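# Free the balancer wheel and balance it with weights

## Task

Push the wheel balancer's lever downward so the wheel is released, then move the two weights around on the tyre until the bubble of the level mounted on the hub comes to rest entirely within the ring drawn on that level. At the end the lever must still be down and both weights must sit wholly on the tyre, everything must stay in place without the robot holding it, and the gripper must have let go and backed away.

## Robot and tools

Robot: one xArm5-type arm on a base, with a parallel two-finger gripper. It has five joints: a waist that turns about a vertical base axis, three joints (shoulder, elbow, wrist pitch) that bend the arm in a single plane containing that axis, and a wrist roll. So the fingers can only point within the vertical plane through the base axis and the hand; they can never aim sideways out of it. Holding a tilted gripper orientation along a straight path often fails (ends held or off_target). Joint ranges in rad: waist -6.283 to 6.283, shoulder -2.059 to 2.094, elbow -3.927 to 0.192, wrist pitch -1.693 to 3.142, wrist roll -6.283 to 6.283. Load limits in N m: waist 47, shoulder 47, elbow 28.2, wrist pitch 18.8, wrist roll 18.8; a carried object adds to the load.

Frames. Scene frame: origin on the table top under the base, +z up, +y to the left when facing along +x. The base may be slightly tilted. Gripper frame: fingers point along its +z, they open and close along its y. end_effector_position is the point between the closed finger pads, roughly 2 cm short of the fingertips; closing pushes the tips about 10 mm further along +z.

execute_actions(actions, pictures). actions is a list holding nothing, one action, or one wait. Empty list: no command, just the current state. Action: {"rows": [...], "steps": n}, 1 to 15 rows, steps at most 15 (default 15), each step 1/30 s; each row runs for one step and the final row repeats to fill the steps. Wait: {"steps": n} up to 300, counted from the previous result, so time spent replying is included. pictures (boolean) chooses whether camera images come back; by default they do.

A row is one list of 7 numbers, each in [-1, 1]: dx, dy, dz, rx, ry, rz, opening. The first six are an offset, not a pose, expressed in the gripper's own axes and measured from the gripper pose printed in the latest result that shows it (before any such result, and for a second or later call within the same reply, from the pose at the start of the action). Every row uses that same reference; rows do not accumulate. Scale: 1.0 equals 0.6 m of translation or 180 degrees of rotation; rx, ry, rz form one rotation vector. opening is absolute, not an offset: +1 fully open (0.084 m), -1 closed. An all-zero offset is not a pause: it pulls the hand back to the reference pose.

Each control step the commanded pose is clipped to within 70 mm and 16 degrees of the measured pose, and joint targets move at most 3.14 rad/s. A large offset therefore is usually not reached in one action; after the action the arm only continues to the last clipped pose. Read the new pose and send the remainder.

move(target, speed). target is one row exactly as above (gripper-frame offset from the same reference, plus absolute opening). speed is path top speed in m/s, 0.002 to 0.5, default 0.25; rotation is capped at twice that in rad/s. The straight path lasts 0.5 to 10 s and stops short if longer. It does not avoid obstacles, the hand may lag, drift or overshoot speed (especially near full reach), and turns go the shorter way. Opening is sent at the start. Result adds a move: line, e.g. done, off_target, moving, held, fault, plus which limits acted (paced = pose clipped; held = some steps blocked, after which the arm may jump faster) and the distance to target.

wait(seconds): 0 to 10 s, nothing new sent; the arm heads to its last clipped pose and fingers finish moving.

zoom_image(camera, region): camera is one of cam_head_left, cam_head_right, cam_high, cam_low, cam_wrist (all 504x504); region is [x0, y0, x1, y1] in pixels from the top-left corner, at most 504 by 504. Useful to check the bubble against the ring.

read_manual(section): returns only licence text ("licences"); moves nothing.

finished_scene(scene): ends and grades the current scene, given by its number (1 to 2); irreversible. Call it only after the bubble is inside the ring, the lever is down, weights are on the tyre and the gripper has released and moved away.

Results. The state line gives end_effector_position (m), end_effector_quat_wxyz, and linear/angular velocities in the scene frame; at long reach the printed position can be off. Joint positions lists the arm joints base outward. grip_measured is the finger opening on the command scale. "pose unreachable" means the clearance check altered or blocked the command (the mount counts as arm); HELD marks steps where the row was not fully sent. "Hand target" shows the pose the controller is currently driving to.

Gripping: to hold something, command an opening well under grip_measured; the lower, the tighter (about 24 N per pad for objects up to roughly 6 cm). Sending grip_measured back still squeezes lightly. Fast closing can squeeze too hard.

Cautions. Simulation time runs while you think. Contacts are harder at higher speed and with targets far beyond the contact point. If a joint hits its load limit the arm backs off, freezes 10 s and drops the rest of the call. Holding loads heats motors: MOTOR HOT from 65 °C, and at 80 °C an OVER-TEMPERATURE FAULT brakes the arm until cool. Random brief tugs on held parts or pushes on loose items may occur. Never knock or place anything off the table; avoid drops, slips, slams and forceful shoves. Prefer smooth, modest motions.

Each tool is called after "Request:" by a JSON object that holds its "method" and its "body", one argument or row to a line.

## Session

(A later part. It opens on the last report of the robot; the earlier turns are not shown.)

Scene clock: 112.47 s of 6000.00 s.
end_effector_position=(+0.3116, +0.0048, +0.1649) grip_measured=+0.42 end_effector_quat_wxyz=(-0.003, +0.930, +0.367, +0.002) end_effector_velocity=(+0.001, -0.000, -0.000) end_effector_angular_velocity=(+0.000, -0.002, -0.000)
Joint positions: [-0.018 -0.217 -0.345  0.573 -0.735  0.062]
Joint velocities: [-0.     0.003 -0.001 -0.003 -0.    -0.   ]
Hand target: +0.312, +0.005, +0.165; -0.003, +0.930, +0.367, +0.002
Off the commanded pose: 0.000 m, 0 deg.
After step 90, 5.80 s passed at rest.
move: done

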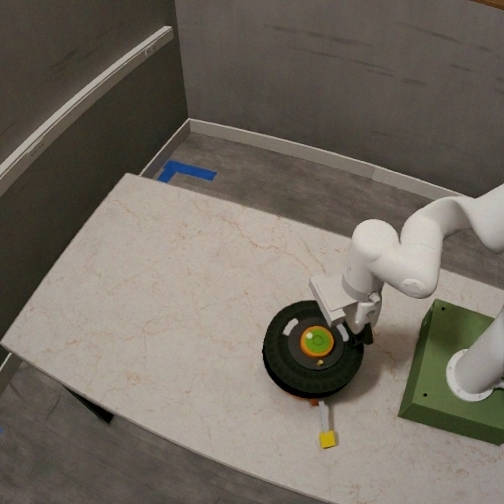

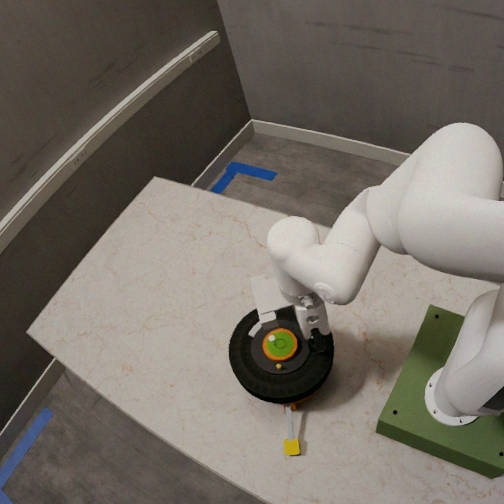

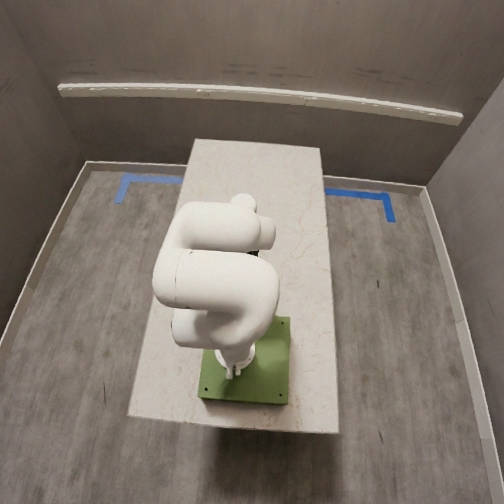

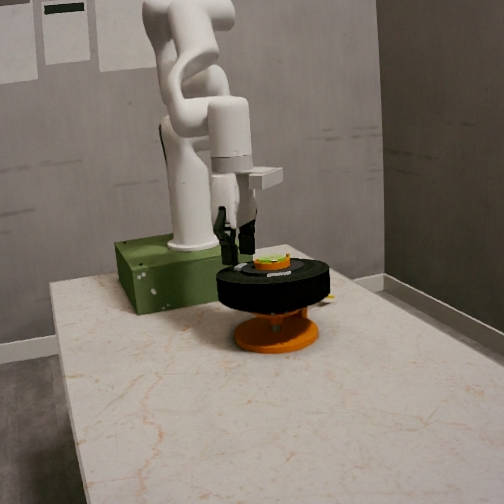

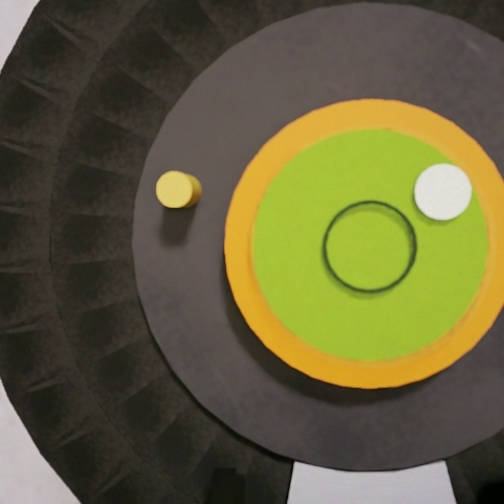

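Request:
{"method": "move", "body": {
  "target": [0, 0, 0.018, 0, 0, 0, 0.43],
  "speed": 0.01
}}

Request:
{"method": "zoom_image", "body": {
  "camera": "cam_low",
  "region": [200, 220, 320, 300]
}}

Scene clock: 117.97 s of 6000.00 s.
end_effector_position=(+0.3116, +0.0049, +0.1541) grip_measured=+0.42 end_effector_quat_wxyz=(-0.003, +0.930, +0.367, +0.002) end_effector_velocity=(+0.001, +0.000, -0.000) end_effector_angular_velocity=(+0.000, -0.002, +0.000)
Joint positions: [-0.018 -0.178 -0.339  0.528 -0.735  0.062]
Joint velocities: [ 0.     0.002 -0.    -0.004  0.     0.   ]
Hand target: +0.312, +0.005, +0.154; -0.003, +0.930, +0.367, +0.002
Off the commanded pose: 0.000 m, 0 deg.
After step 90, 1.20 s passed at rest.
move: done

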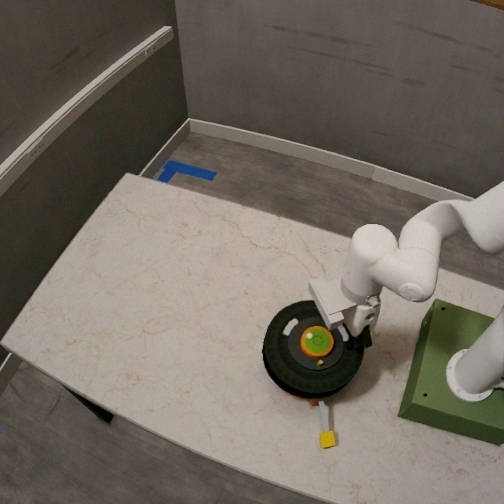

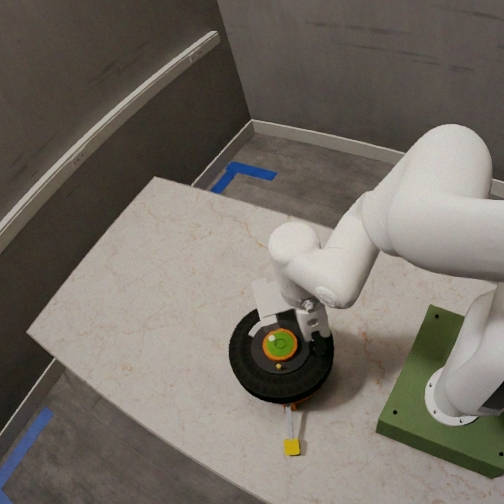

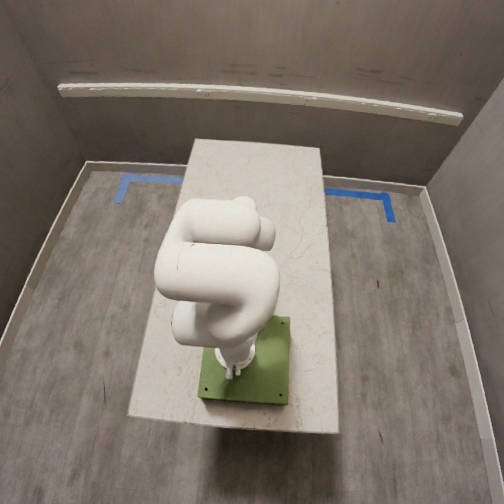

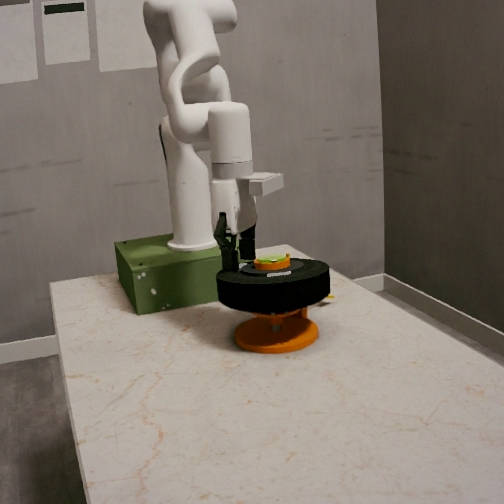

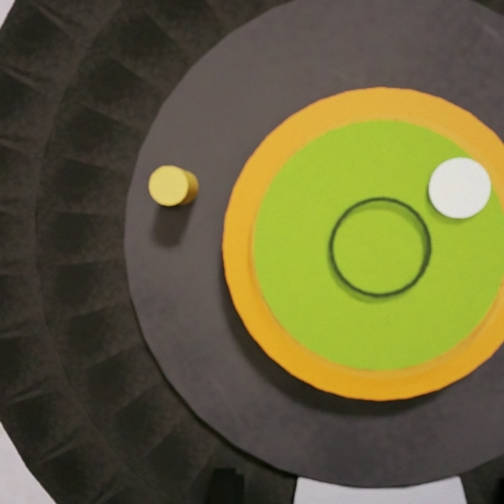

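Region (200, 220, 320, 300) of cam_low's 504x504 image, scaled by 4.200, with more detail than that image has.

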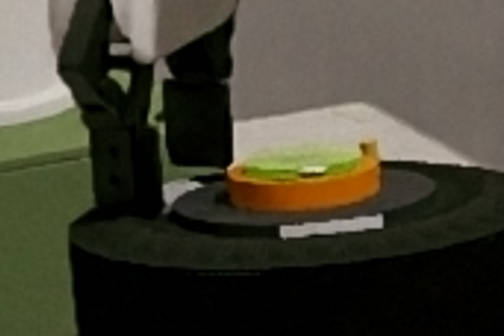

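Request:
{"method": "move", "body": {
  "target": [-0.005, 0, 0.007, 0, 0, 0, 0.43],
  "speed": 0.008
}}

Request:
{"method": "zoom_image", "body": {
  "camera": "cam_low",
  "region": [200, 220, 320, 300]
}}

Scene clock: 123.53 s of 6000.00 s.
end_effector_position=(+0.3095, +0.0029, +0.1499) grip_measured=+0.42 end_effector_quat_wxyz=(-0.003, +0.930, +0.367, +0.002) end_effector_velocity=(+0.000, +0.000, -0.000) end_effector_angular_velocity=(-0.000, -0.001, +0.001)
Joint positions: [-0.025 -0.17  -0.33   0.51  -0.741  0.062]
Joint velocities: [ 0.001  0.001  0.    -0.002 -0.001 -0.   ]
Hand target: +0.309, +0.003, +0.150; -0.003, +0.930, +0.367, +0.002
Off the commanded pose: 0.000 m, 0 deg.
After step 90, 1.70 s passed at rest.
move: done

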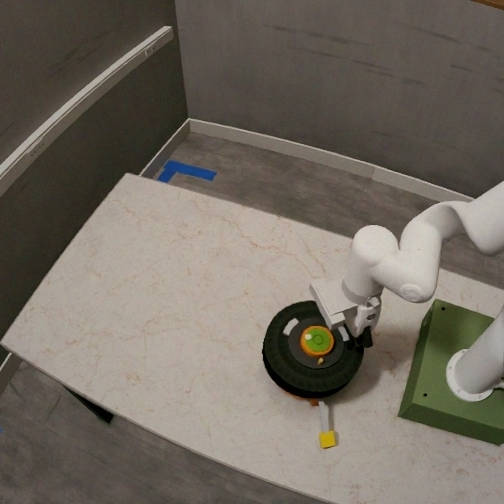

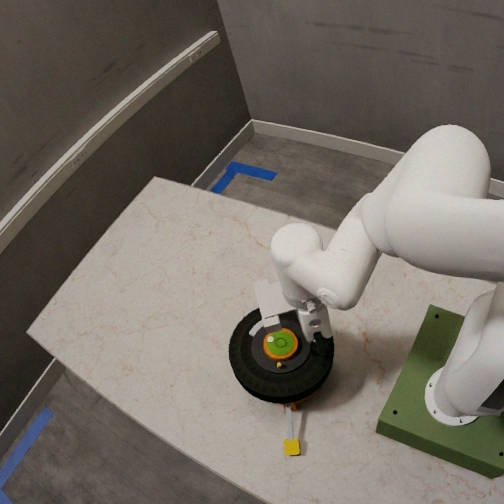

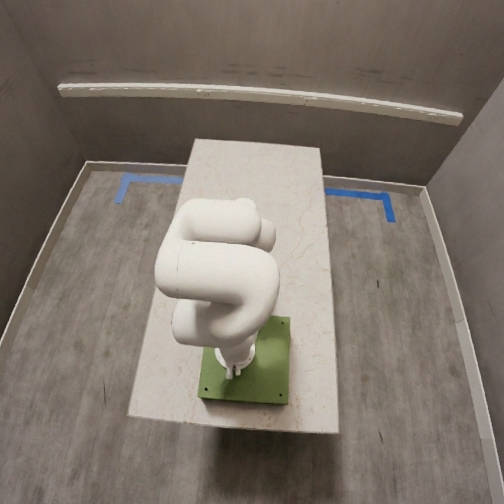

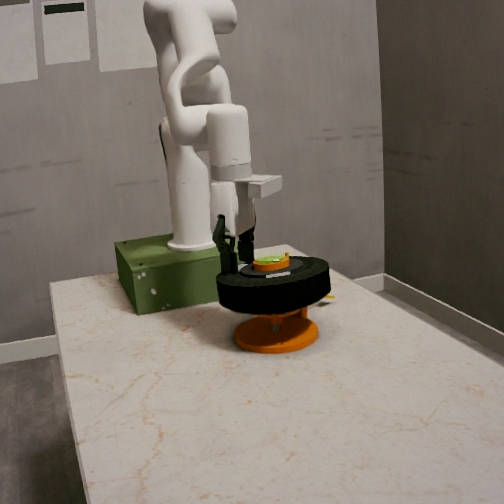

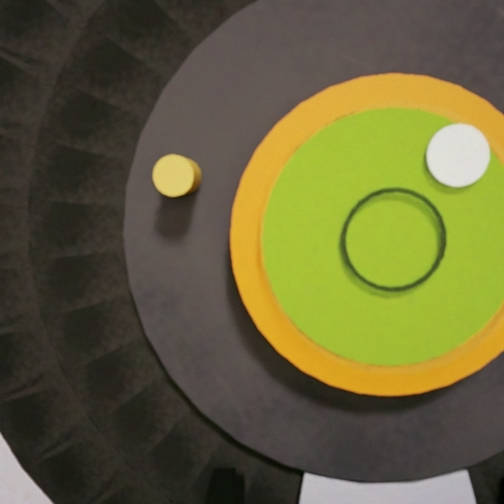

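Region (200, 220, 320, 300) of cam_low's 504x504 image, scaled by 4.200, with more detail than that image has.

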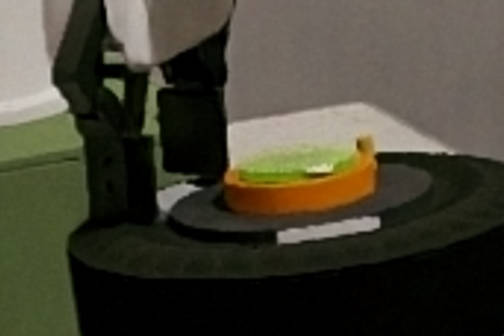

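Request:
{"method": "execute_actions", "body": {
  "actions": [
    {"rows": [[0,0,0,0,0,0,0.38],[0,0,0,0,0,0,0.33],[0,0,0,0,0,0,0.28],[0,0,0,0,0,0,0.23],[0,0,0,0,0,0,0.18],[0,0,0,0,0,0,0.14],[0,0,0,0,0,0,0.10],[0,0,0,0,0,0,0.06],[0,0,0,0,0,0,0.02],[0,0,0,0,0,0,-0.02],[0,0,0,0,0,0,-0.06],[0,0,0,0,0,0,-0.10],[0,0,0,0,0,0,-0.14],[0,0,0,0,0,0,-0.18],[0,0,0,0,0,0,-0.22]], "steps": 15}
  ]
}}

Request:
{"method": "wait", "body": {
  "seconds": 0.5
}}

Scene clock: 127.83 s of 6000.00 s.
end_effector_position=(+0.3101, +0.0028, +0.1504) grip_measured=-0.09 end_effector_quat_wxyz=(-0.002, +0.930, +0.367, +0.003) end_effector_velocity=(-0.001, +0.001, -0.001) end_effector_angular_velocity=(-0.000, +0.003, +0.001)
Joint positions: [-0.025 -0.171 -0.331  0.51  -0.741  0.04 ]
Joint velocities: [0.002 0.001 0.001 0.001 0.    0.   ]
Hand target: +0.309, +0.003, +0.150; -0.003, +0.930, +0.367, +0.002
Off the commanded pose: 0.001 m, 0 deg.
Steps of this call (steps 1 to 90: nothing new was sent; then 0.80 s passed at rest; steps 91 to 105: all 15 steps of this action). Readings (end_effector_position):
91: (+0.3095, +0.0029, +0.1499)
92: (+0.3096, +0.0028, +0.1500)
94: (+0.3098, +0.0028, +0.1501)
98: (+0.3097, +0.0028, +0.1500)
105: the state above

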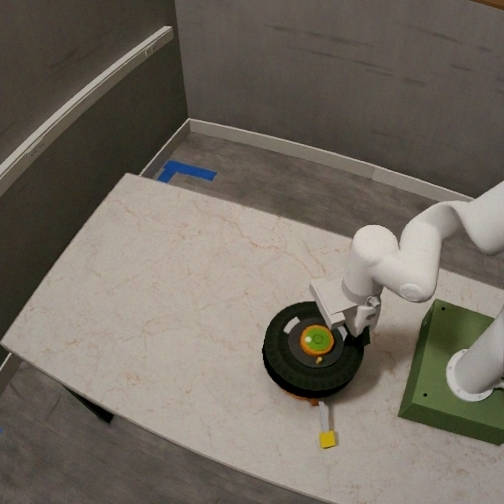

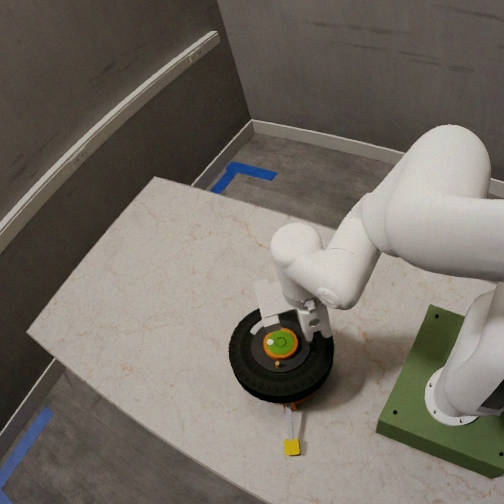

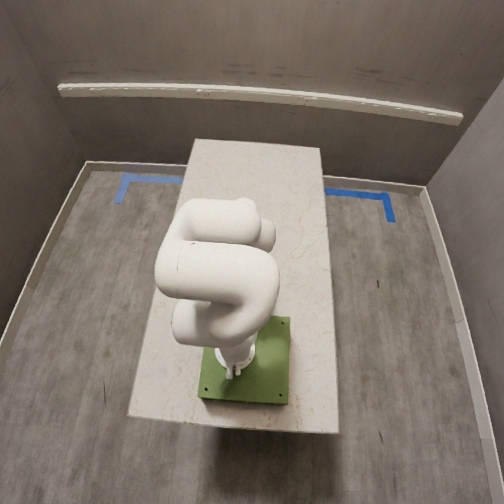

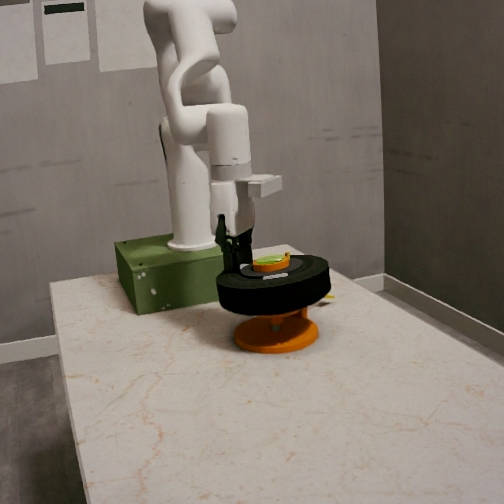

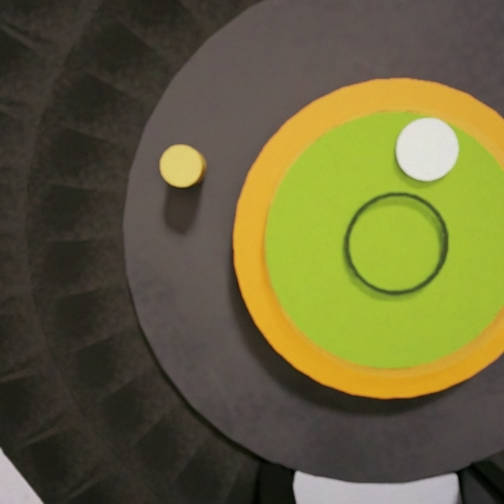

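Scene clock: 128.33 s of 6000.00 s.
end_effector_position=(+0.3099, +0.0028, +0.1502) grip_measured=-0.09 end_effector_quat_wxyz=(-0.003, +0.930, +0.367, +0.003) end_effector_velocity=(-0.001, -0.000, -0.001) end_effector_angular_velocity=(-0.000, +0.002, -0.000)
Joint positions: [-0.025 -0.17  -0.33   0.51  -0.741  0.04 ]
Joint velocities: [-0.     0.     0.002 -0.    -0.     0.   ]
Hand target: +0.309, +0.003, +0.150; -0.003, +0.930, +0.367, +0.002
Off the commanded pose: 0.000 m, 0 deg.
Steps of this call (steps 1 to 15: nothing new was sent). Readings (end_effector_position):
1: (+0.3101, +0.0028, +0.1504)
2: (+0.3101, +0.0028, +0.1504)
4: (+0.3100, +0.0028, +0.1503)
8: (+0.3100, +0.0028, +0.1503)
15: the state above

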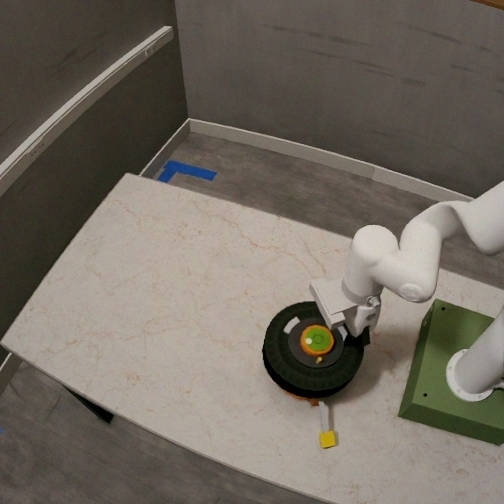

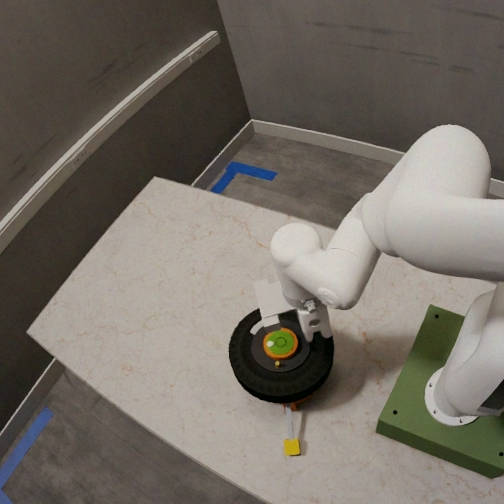

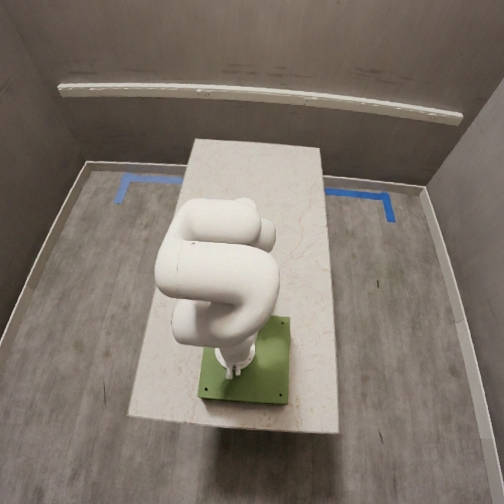

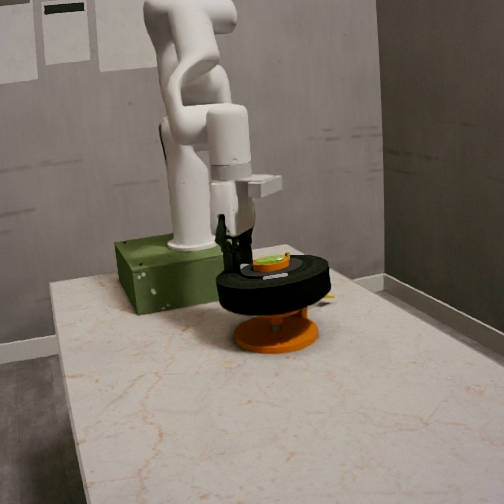

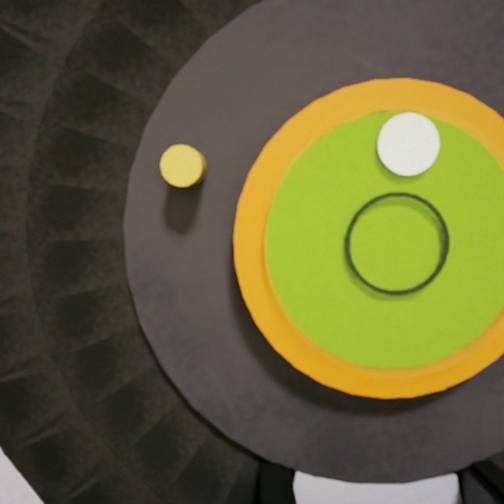

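Request:
{"method": "move", "body": {
  "target": [0, 0, -0.03, 0, 0, 0, -0.4],
  "speed": 0.02
}}

Request:
{"method": "zoom_image", "body": {
  "camera": "cam_low",
  "region": [200, 220, 320, 300]
}}

Scene clock: 133.60 s of 6000.00 s.
end_effector_position=(+0.3098, +0.0027, +0.1681) grip_measured=-0.09 end_effector_quat_wxyz=(-0.003, +0.930, +0.367, +0.003) end_effector_velocity=(-0.002, -0.000, -0.000) end_effector_angular_velocity=(-0.000, +0.004, -0.000)
Joint positions: [-0.025 -0.236 -0.34   0.586 -0.741  0.04 ]
Joint velocities: [-0.    -0.002  0.002  0.005 -0.    -0.   ]
Hand target: +0.310, +0.003, +0.168; -0.003, +0.930, +0.367, +0.003
Off the commanded pose: 0.000 m, 0 deg.
After step 90, 1.10 s passed at rest.
move: done

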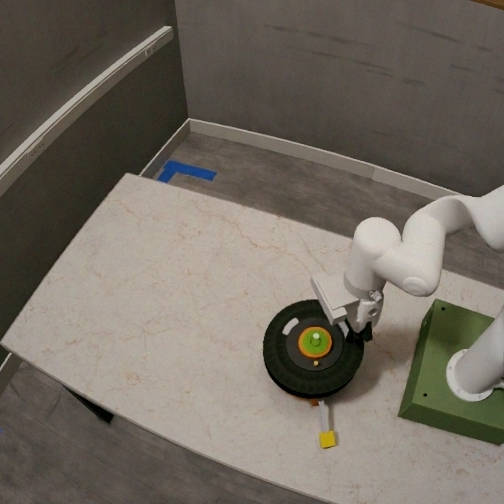

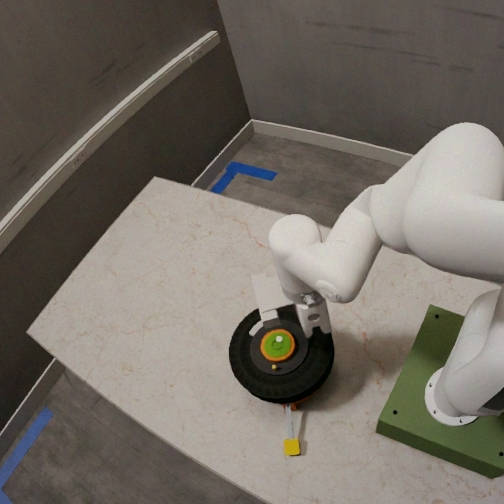

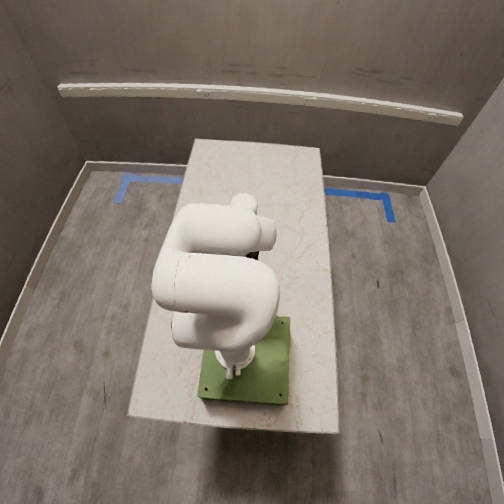

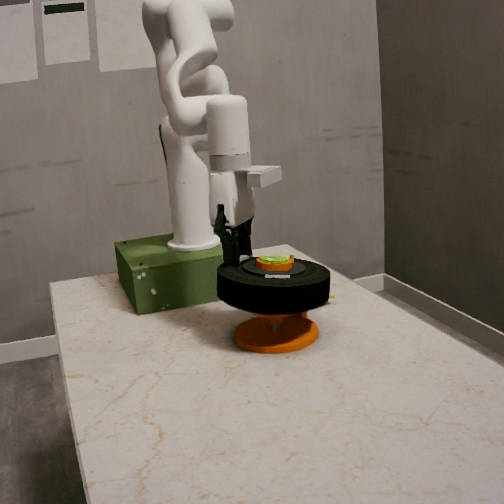

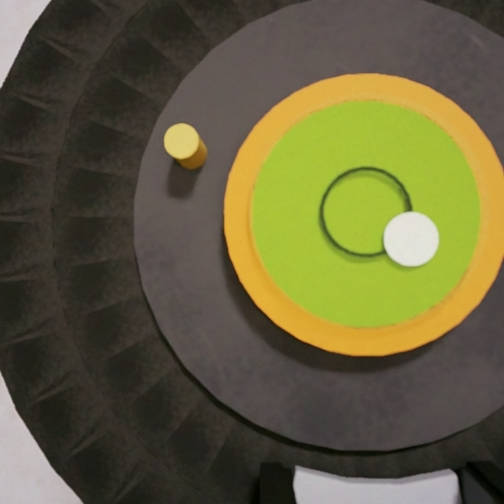

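Region (200, 220, 320, 300) of cam_low's 504x504 image, scaled by 4.200, with more detail than that image has.

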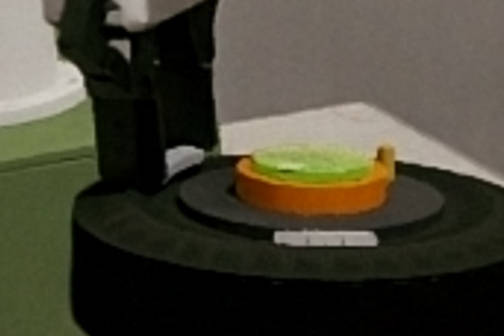

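Lifted. Raise higher to see the whole wheel while it settles.

Request:
{"method": "move", "body": {
  "target": [0.01, 0.05, -0.2, 0, 0, 0, -0.4],
  "speed": 0.1
}}

Request:
{"method": "wait", "body": {
  "seconds": 2
}}

Scene clock: 136.77 s of 6000.00 s.
end_effector_position=(+0.3338, -0.0159, +0.2878) grip_measured=-0.09 end_effector_quat_wxyz=(-0.003, +0.930, +0.367, +0.003) end_effector_velocity=(+0.000, -0.000, +0.001) end_effector_angular_velocity=(+0.000, +0.001, +0.000)
Joint positions: [-0.079 -0.422 -0.584  1.016 -0.795  0.04 ]
Joint velocities: [-0.     0.    -0.004  0.005 -0.001 -0.   ]
Hand target: +0.334, -0.016, +0.288; -0.003, +0.930, +0.367, +0.003
Off the commanded pose: 0.001 m, 0 deg.
move: done

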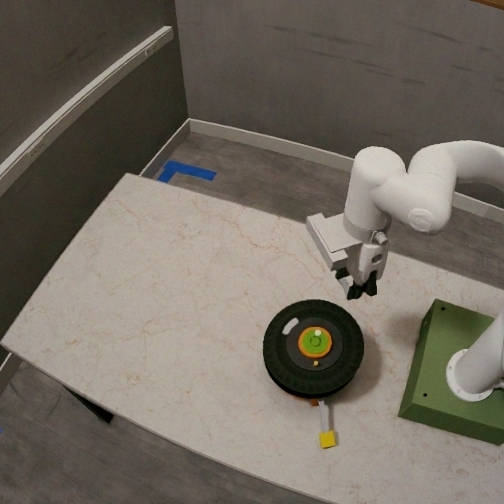

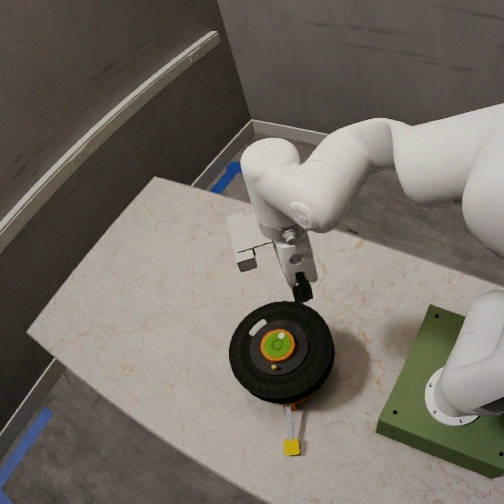

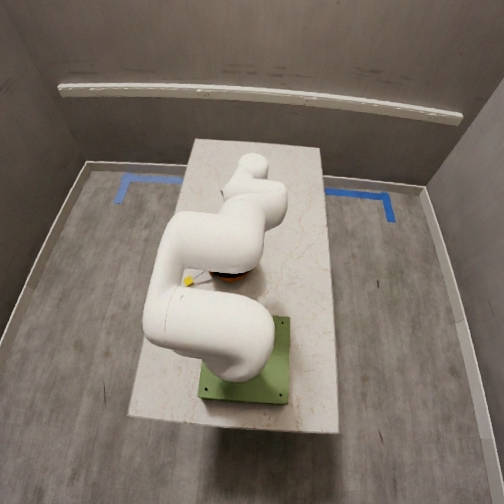

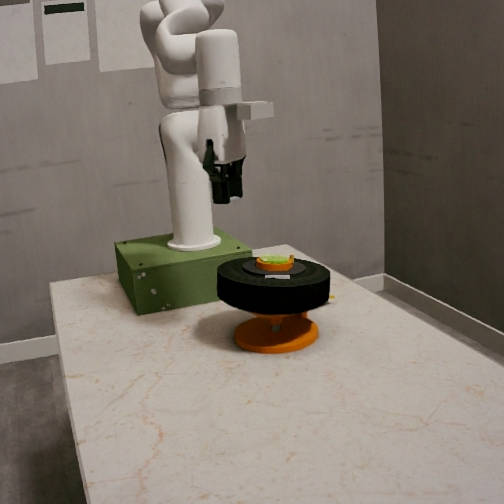

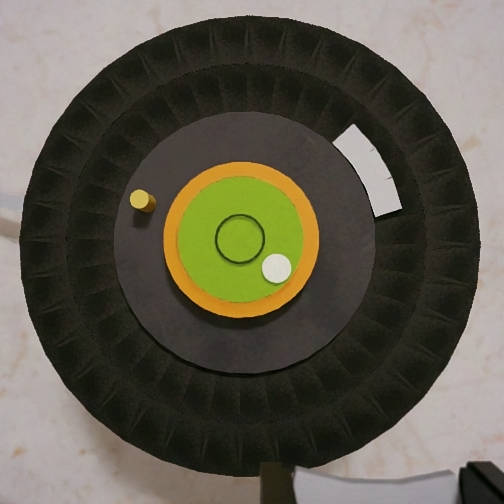

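Scene clock: 138.77 s of 6000.00 s.
end_effector_position=(+0.3340, -0.0159, +0.2882) grip_measured=-0.09 end_effector_quat_wxyz=(-0.003, +0.930, +0.367, +0.003) end_effector_velocity=(+0.000, +0.000, +0.001) end_effector_angular_velocity=(-0.000, -0.002, +0.000)
Joint positions: [-0.079 -0.422 -0.585  1.017 -0.795  0.04 ]
Joint velocities: [ 0.    -0.001 -0.001  0.    -0.     0.   ]
Hand target: +0.334, -0.016, +0.288; -0.003, +0.930, +0.367, +0.003
Off the commanded pose: 0.000 m, 0 deg.
Steps of this call (steps 1 to 60: nothing new was sent). Readings (end_effector_position):
1: (+0.3338, -0.0159, +0.2879)
2: (+0.3339, -0.0159, +0.2879)
4: (+0.3339, -0.0159, +0.2880)
8: (+0.3340, -0.0159, +0.2881)
60: the state above

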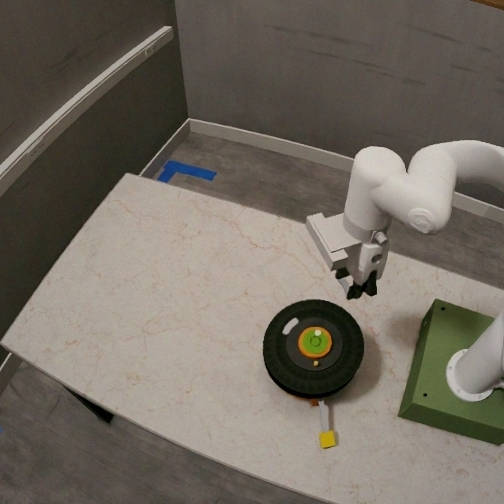

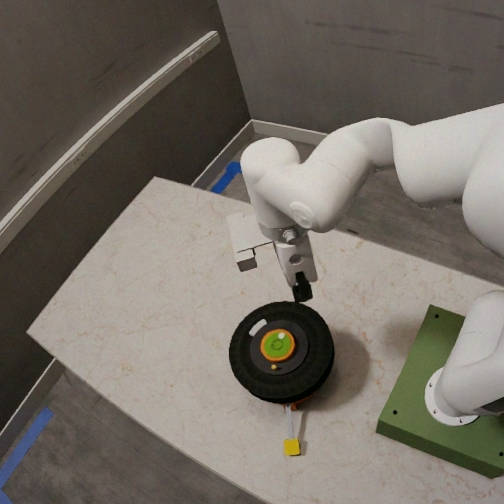

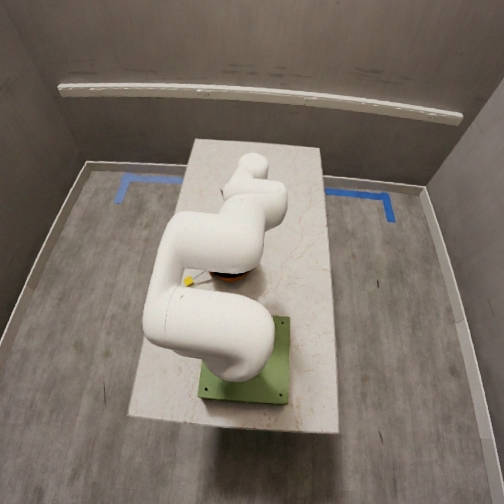

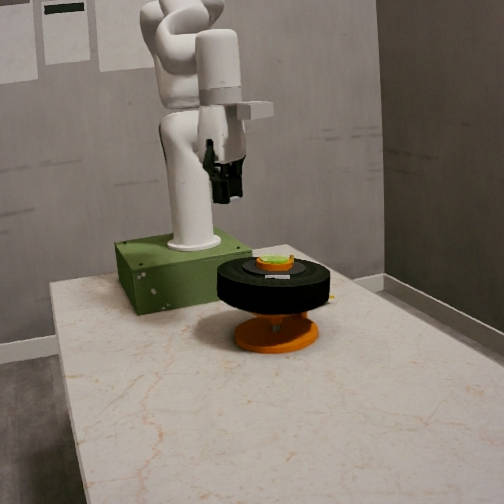

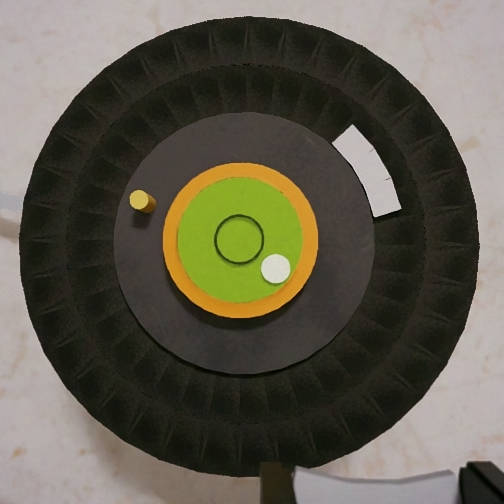

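Request:
{"method": "move", "body": {
  "target": [0.0317, 0.044, 0.172, 0, 0, -0.272, -0.4],
  "speed": 0.12
}}

Scene clock: 153.67 s of 6000.00 s.
end_effector_position=(+0.3666, -0.0214, +0.1851) grip_measured=-0.09 end_effector_quat_wxyz=(-0.001, +0.695, +0.719, +0.004) end_effector_velocity=(+0.000, -0.000, -0.000) end_effector_angular_velocity=(-0.000, -0.000, +0.005)
Joint positions: [-0.092 -0.092 -0.551  0.652 -1.662  0.04 ]
Joint velocities: [-0.     0.001  0.    -0.002 -0.005 -0.   ]
Hand target: +0.366, -0.021, +0.185; -0.001, +0.695, +0.719, +0.004
Off the commanded pose: 0.000 m, 0 deg.
After step 90, 8.00 s passed at rest.
move: done

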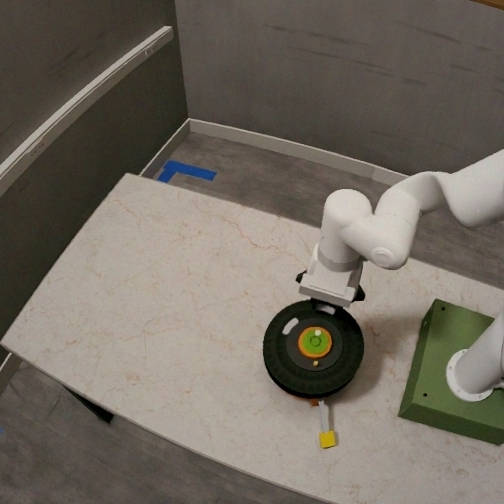

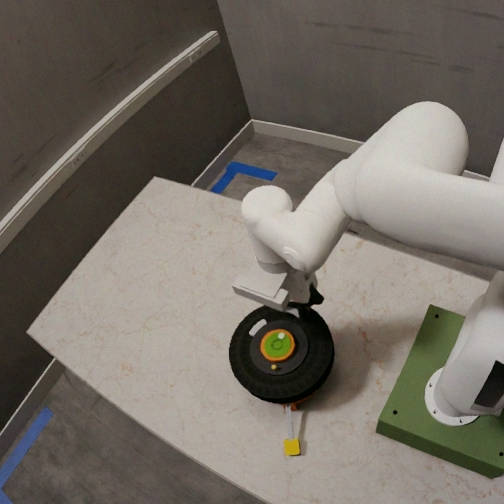

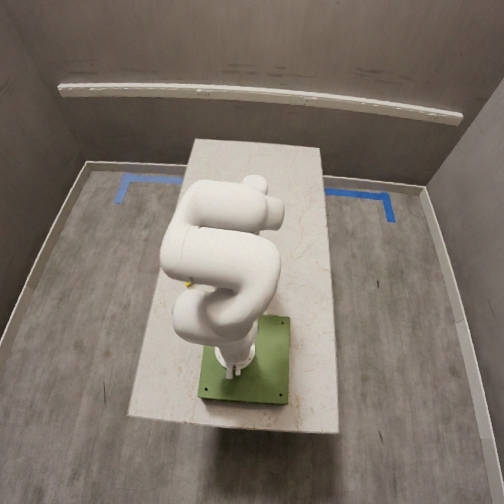

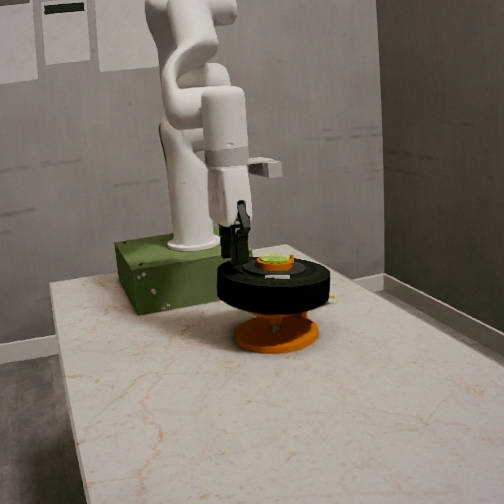

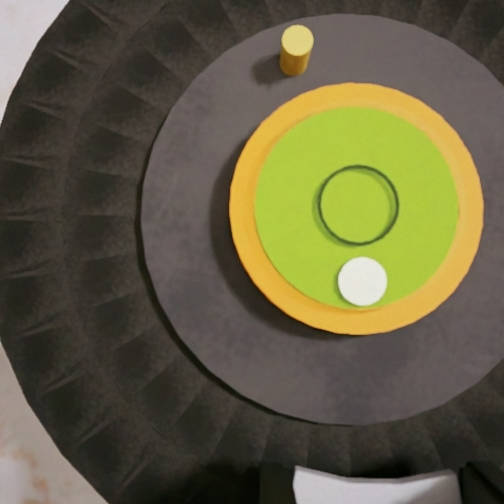

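Request:
{"method": "move", "body": {
  "target": [0.003, 0, 0.033, 0, 0, 0, -0.4],
  "speed": 0.02
}}

Request:
{"method": "move", "body": {
  "target": [0, 0, 0.009, 0, 0, 0, -0.4],
  "speed": 0.005
}}

Scene clock: 159.27 s of 6000.00 s.
end_effector_position=(+0.3666, -0.0195, +0.1654) grip_measured=-0.09 end_effector_quat_wxyz=(-0.001, +0.695, +0.719, +0.004) end_effector_velocity=(+0.001, +0.000, -0.000) end_effector_angular_velocity=(-0.000, -0.003, +0.000)
Joint positions: [-0.087 -0.036 -0.538  0.583 -1.657  0.04 ]
Joint velocities: [ 0.     0.001 -0.    -0.003  0.     0.   ]
Hand target: +0.367, -0.019, +0.165; -0.001, +0.695, +0.719, +0.004
Off the commanded pose: 0.000 m, 0 deg.
After step 90, 1.37 s passed at rest.
move: done

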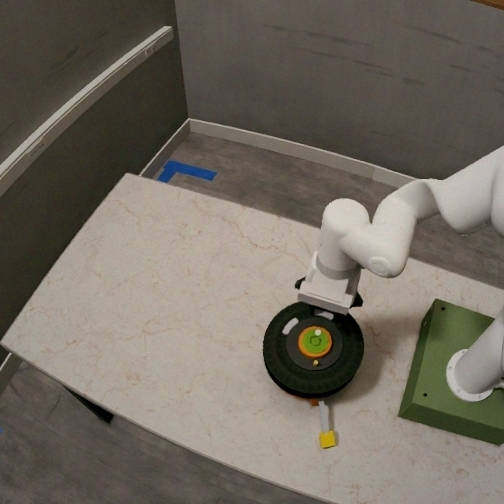

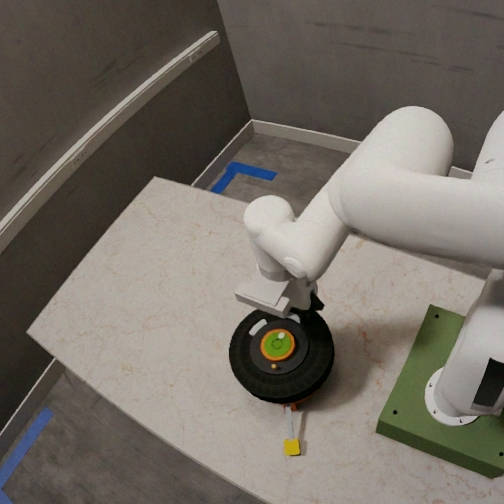

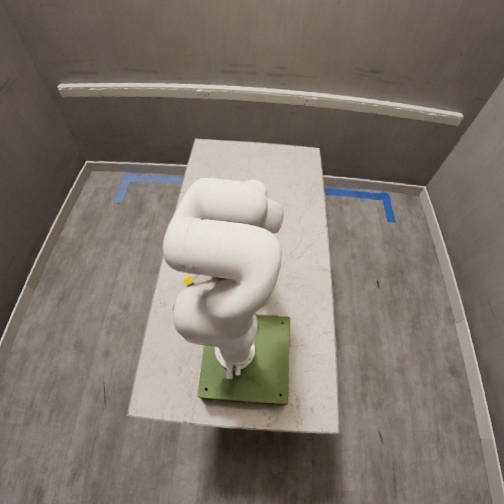

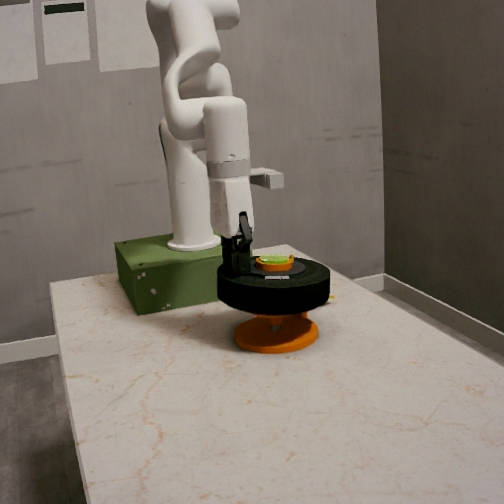

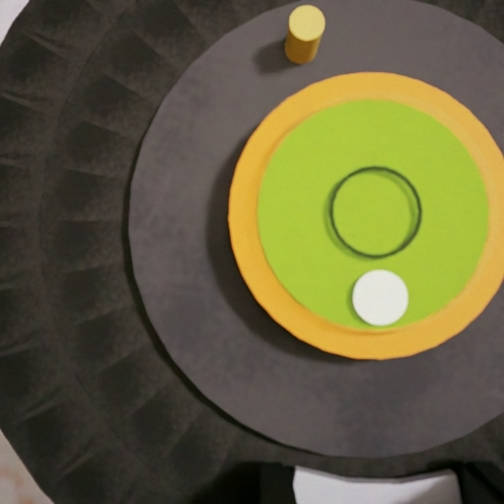

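Scene clock: 160.57 s of 6000.00 s.
end_effector_position=(+0.3666, -0.0194, +0.1600) grip_measured=-0.09 end_effector_quat_wxyz=(-0.001, +0.695, +0.719, +0.004) end_effector_velocity=(+0.000, -0.000, -0.000) end_effector_angular_velocity=(-0.000, -0.001, -0.000)
Joint positions: [-0.087 -0.02  -0.535  0.565 -1.657  0.04 ]
Joint velocities: [-0.     0.     0.    -0.001  0.     0.   ]
Hand target: +0.367, -0.019, +0.160; -0.001, +0.695, +0.719, +0.004
Off the commanded pose: 0.000 m, 0 deg.
move: done

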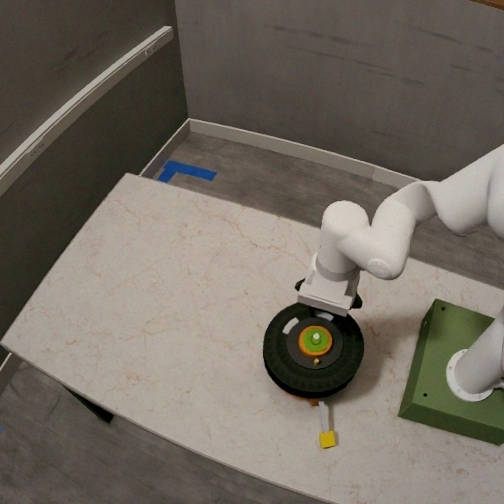

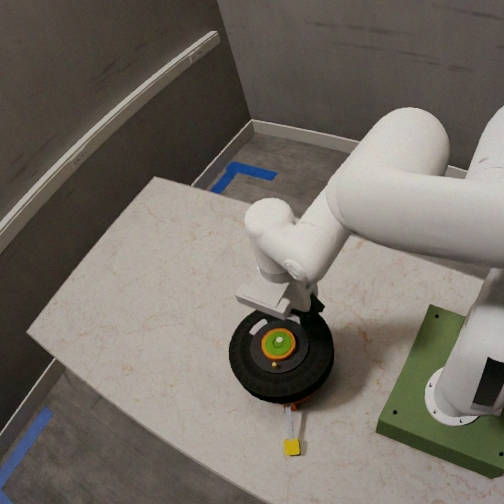

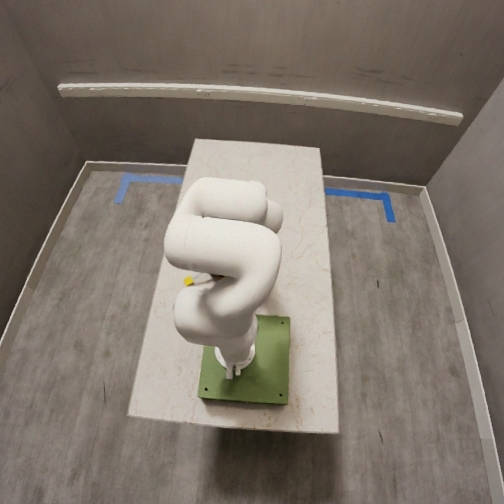

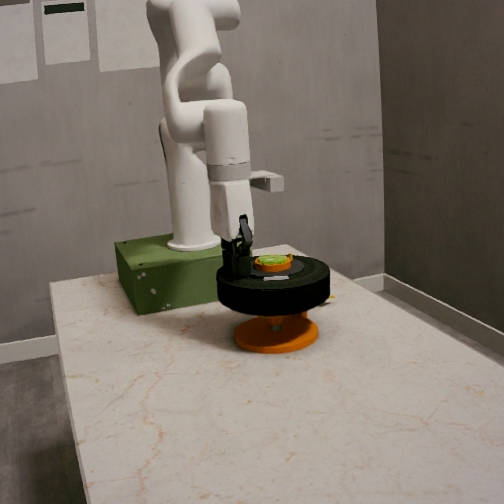

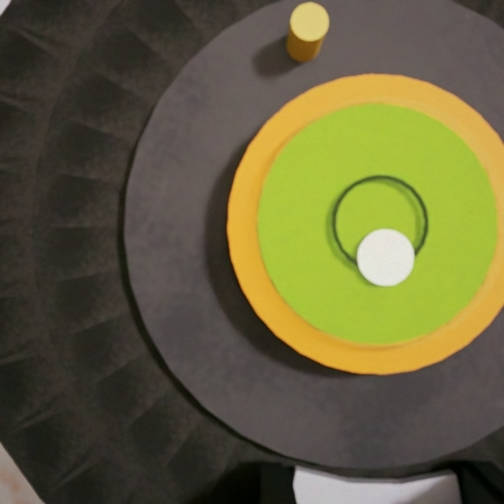

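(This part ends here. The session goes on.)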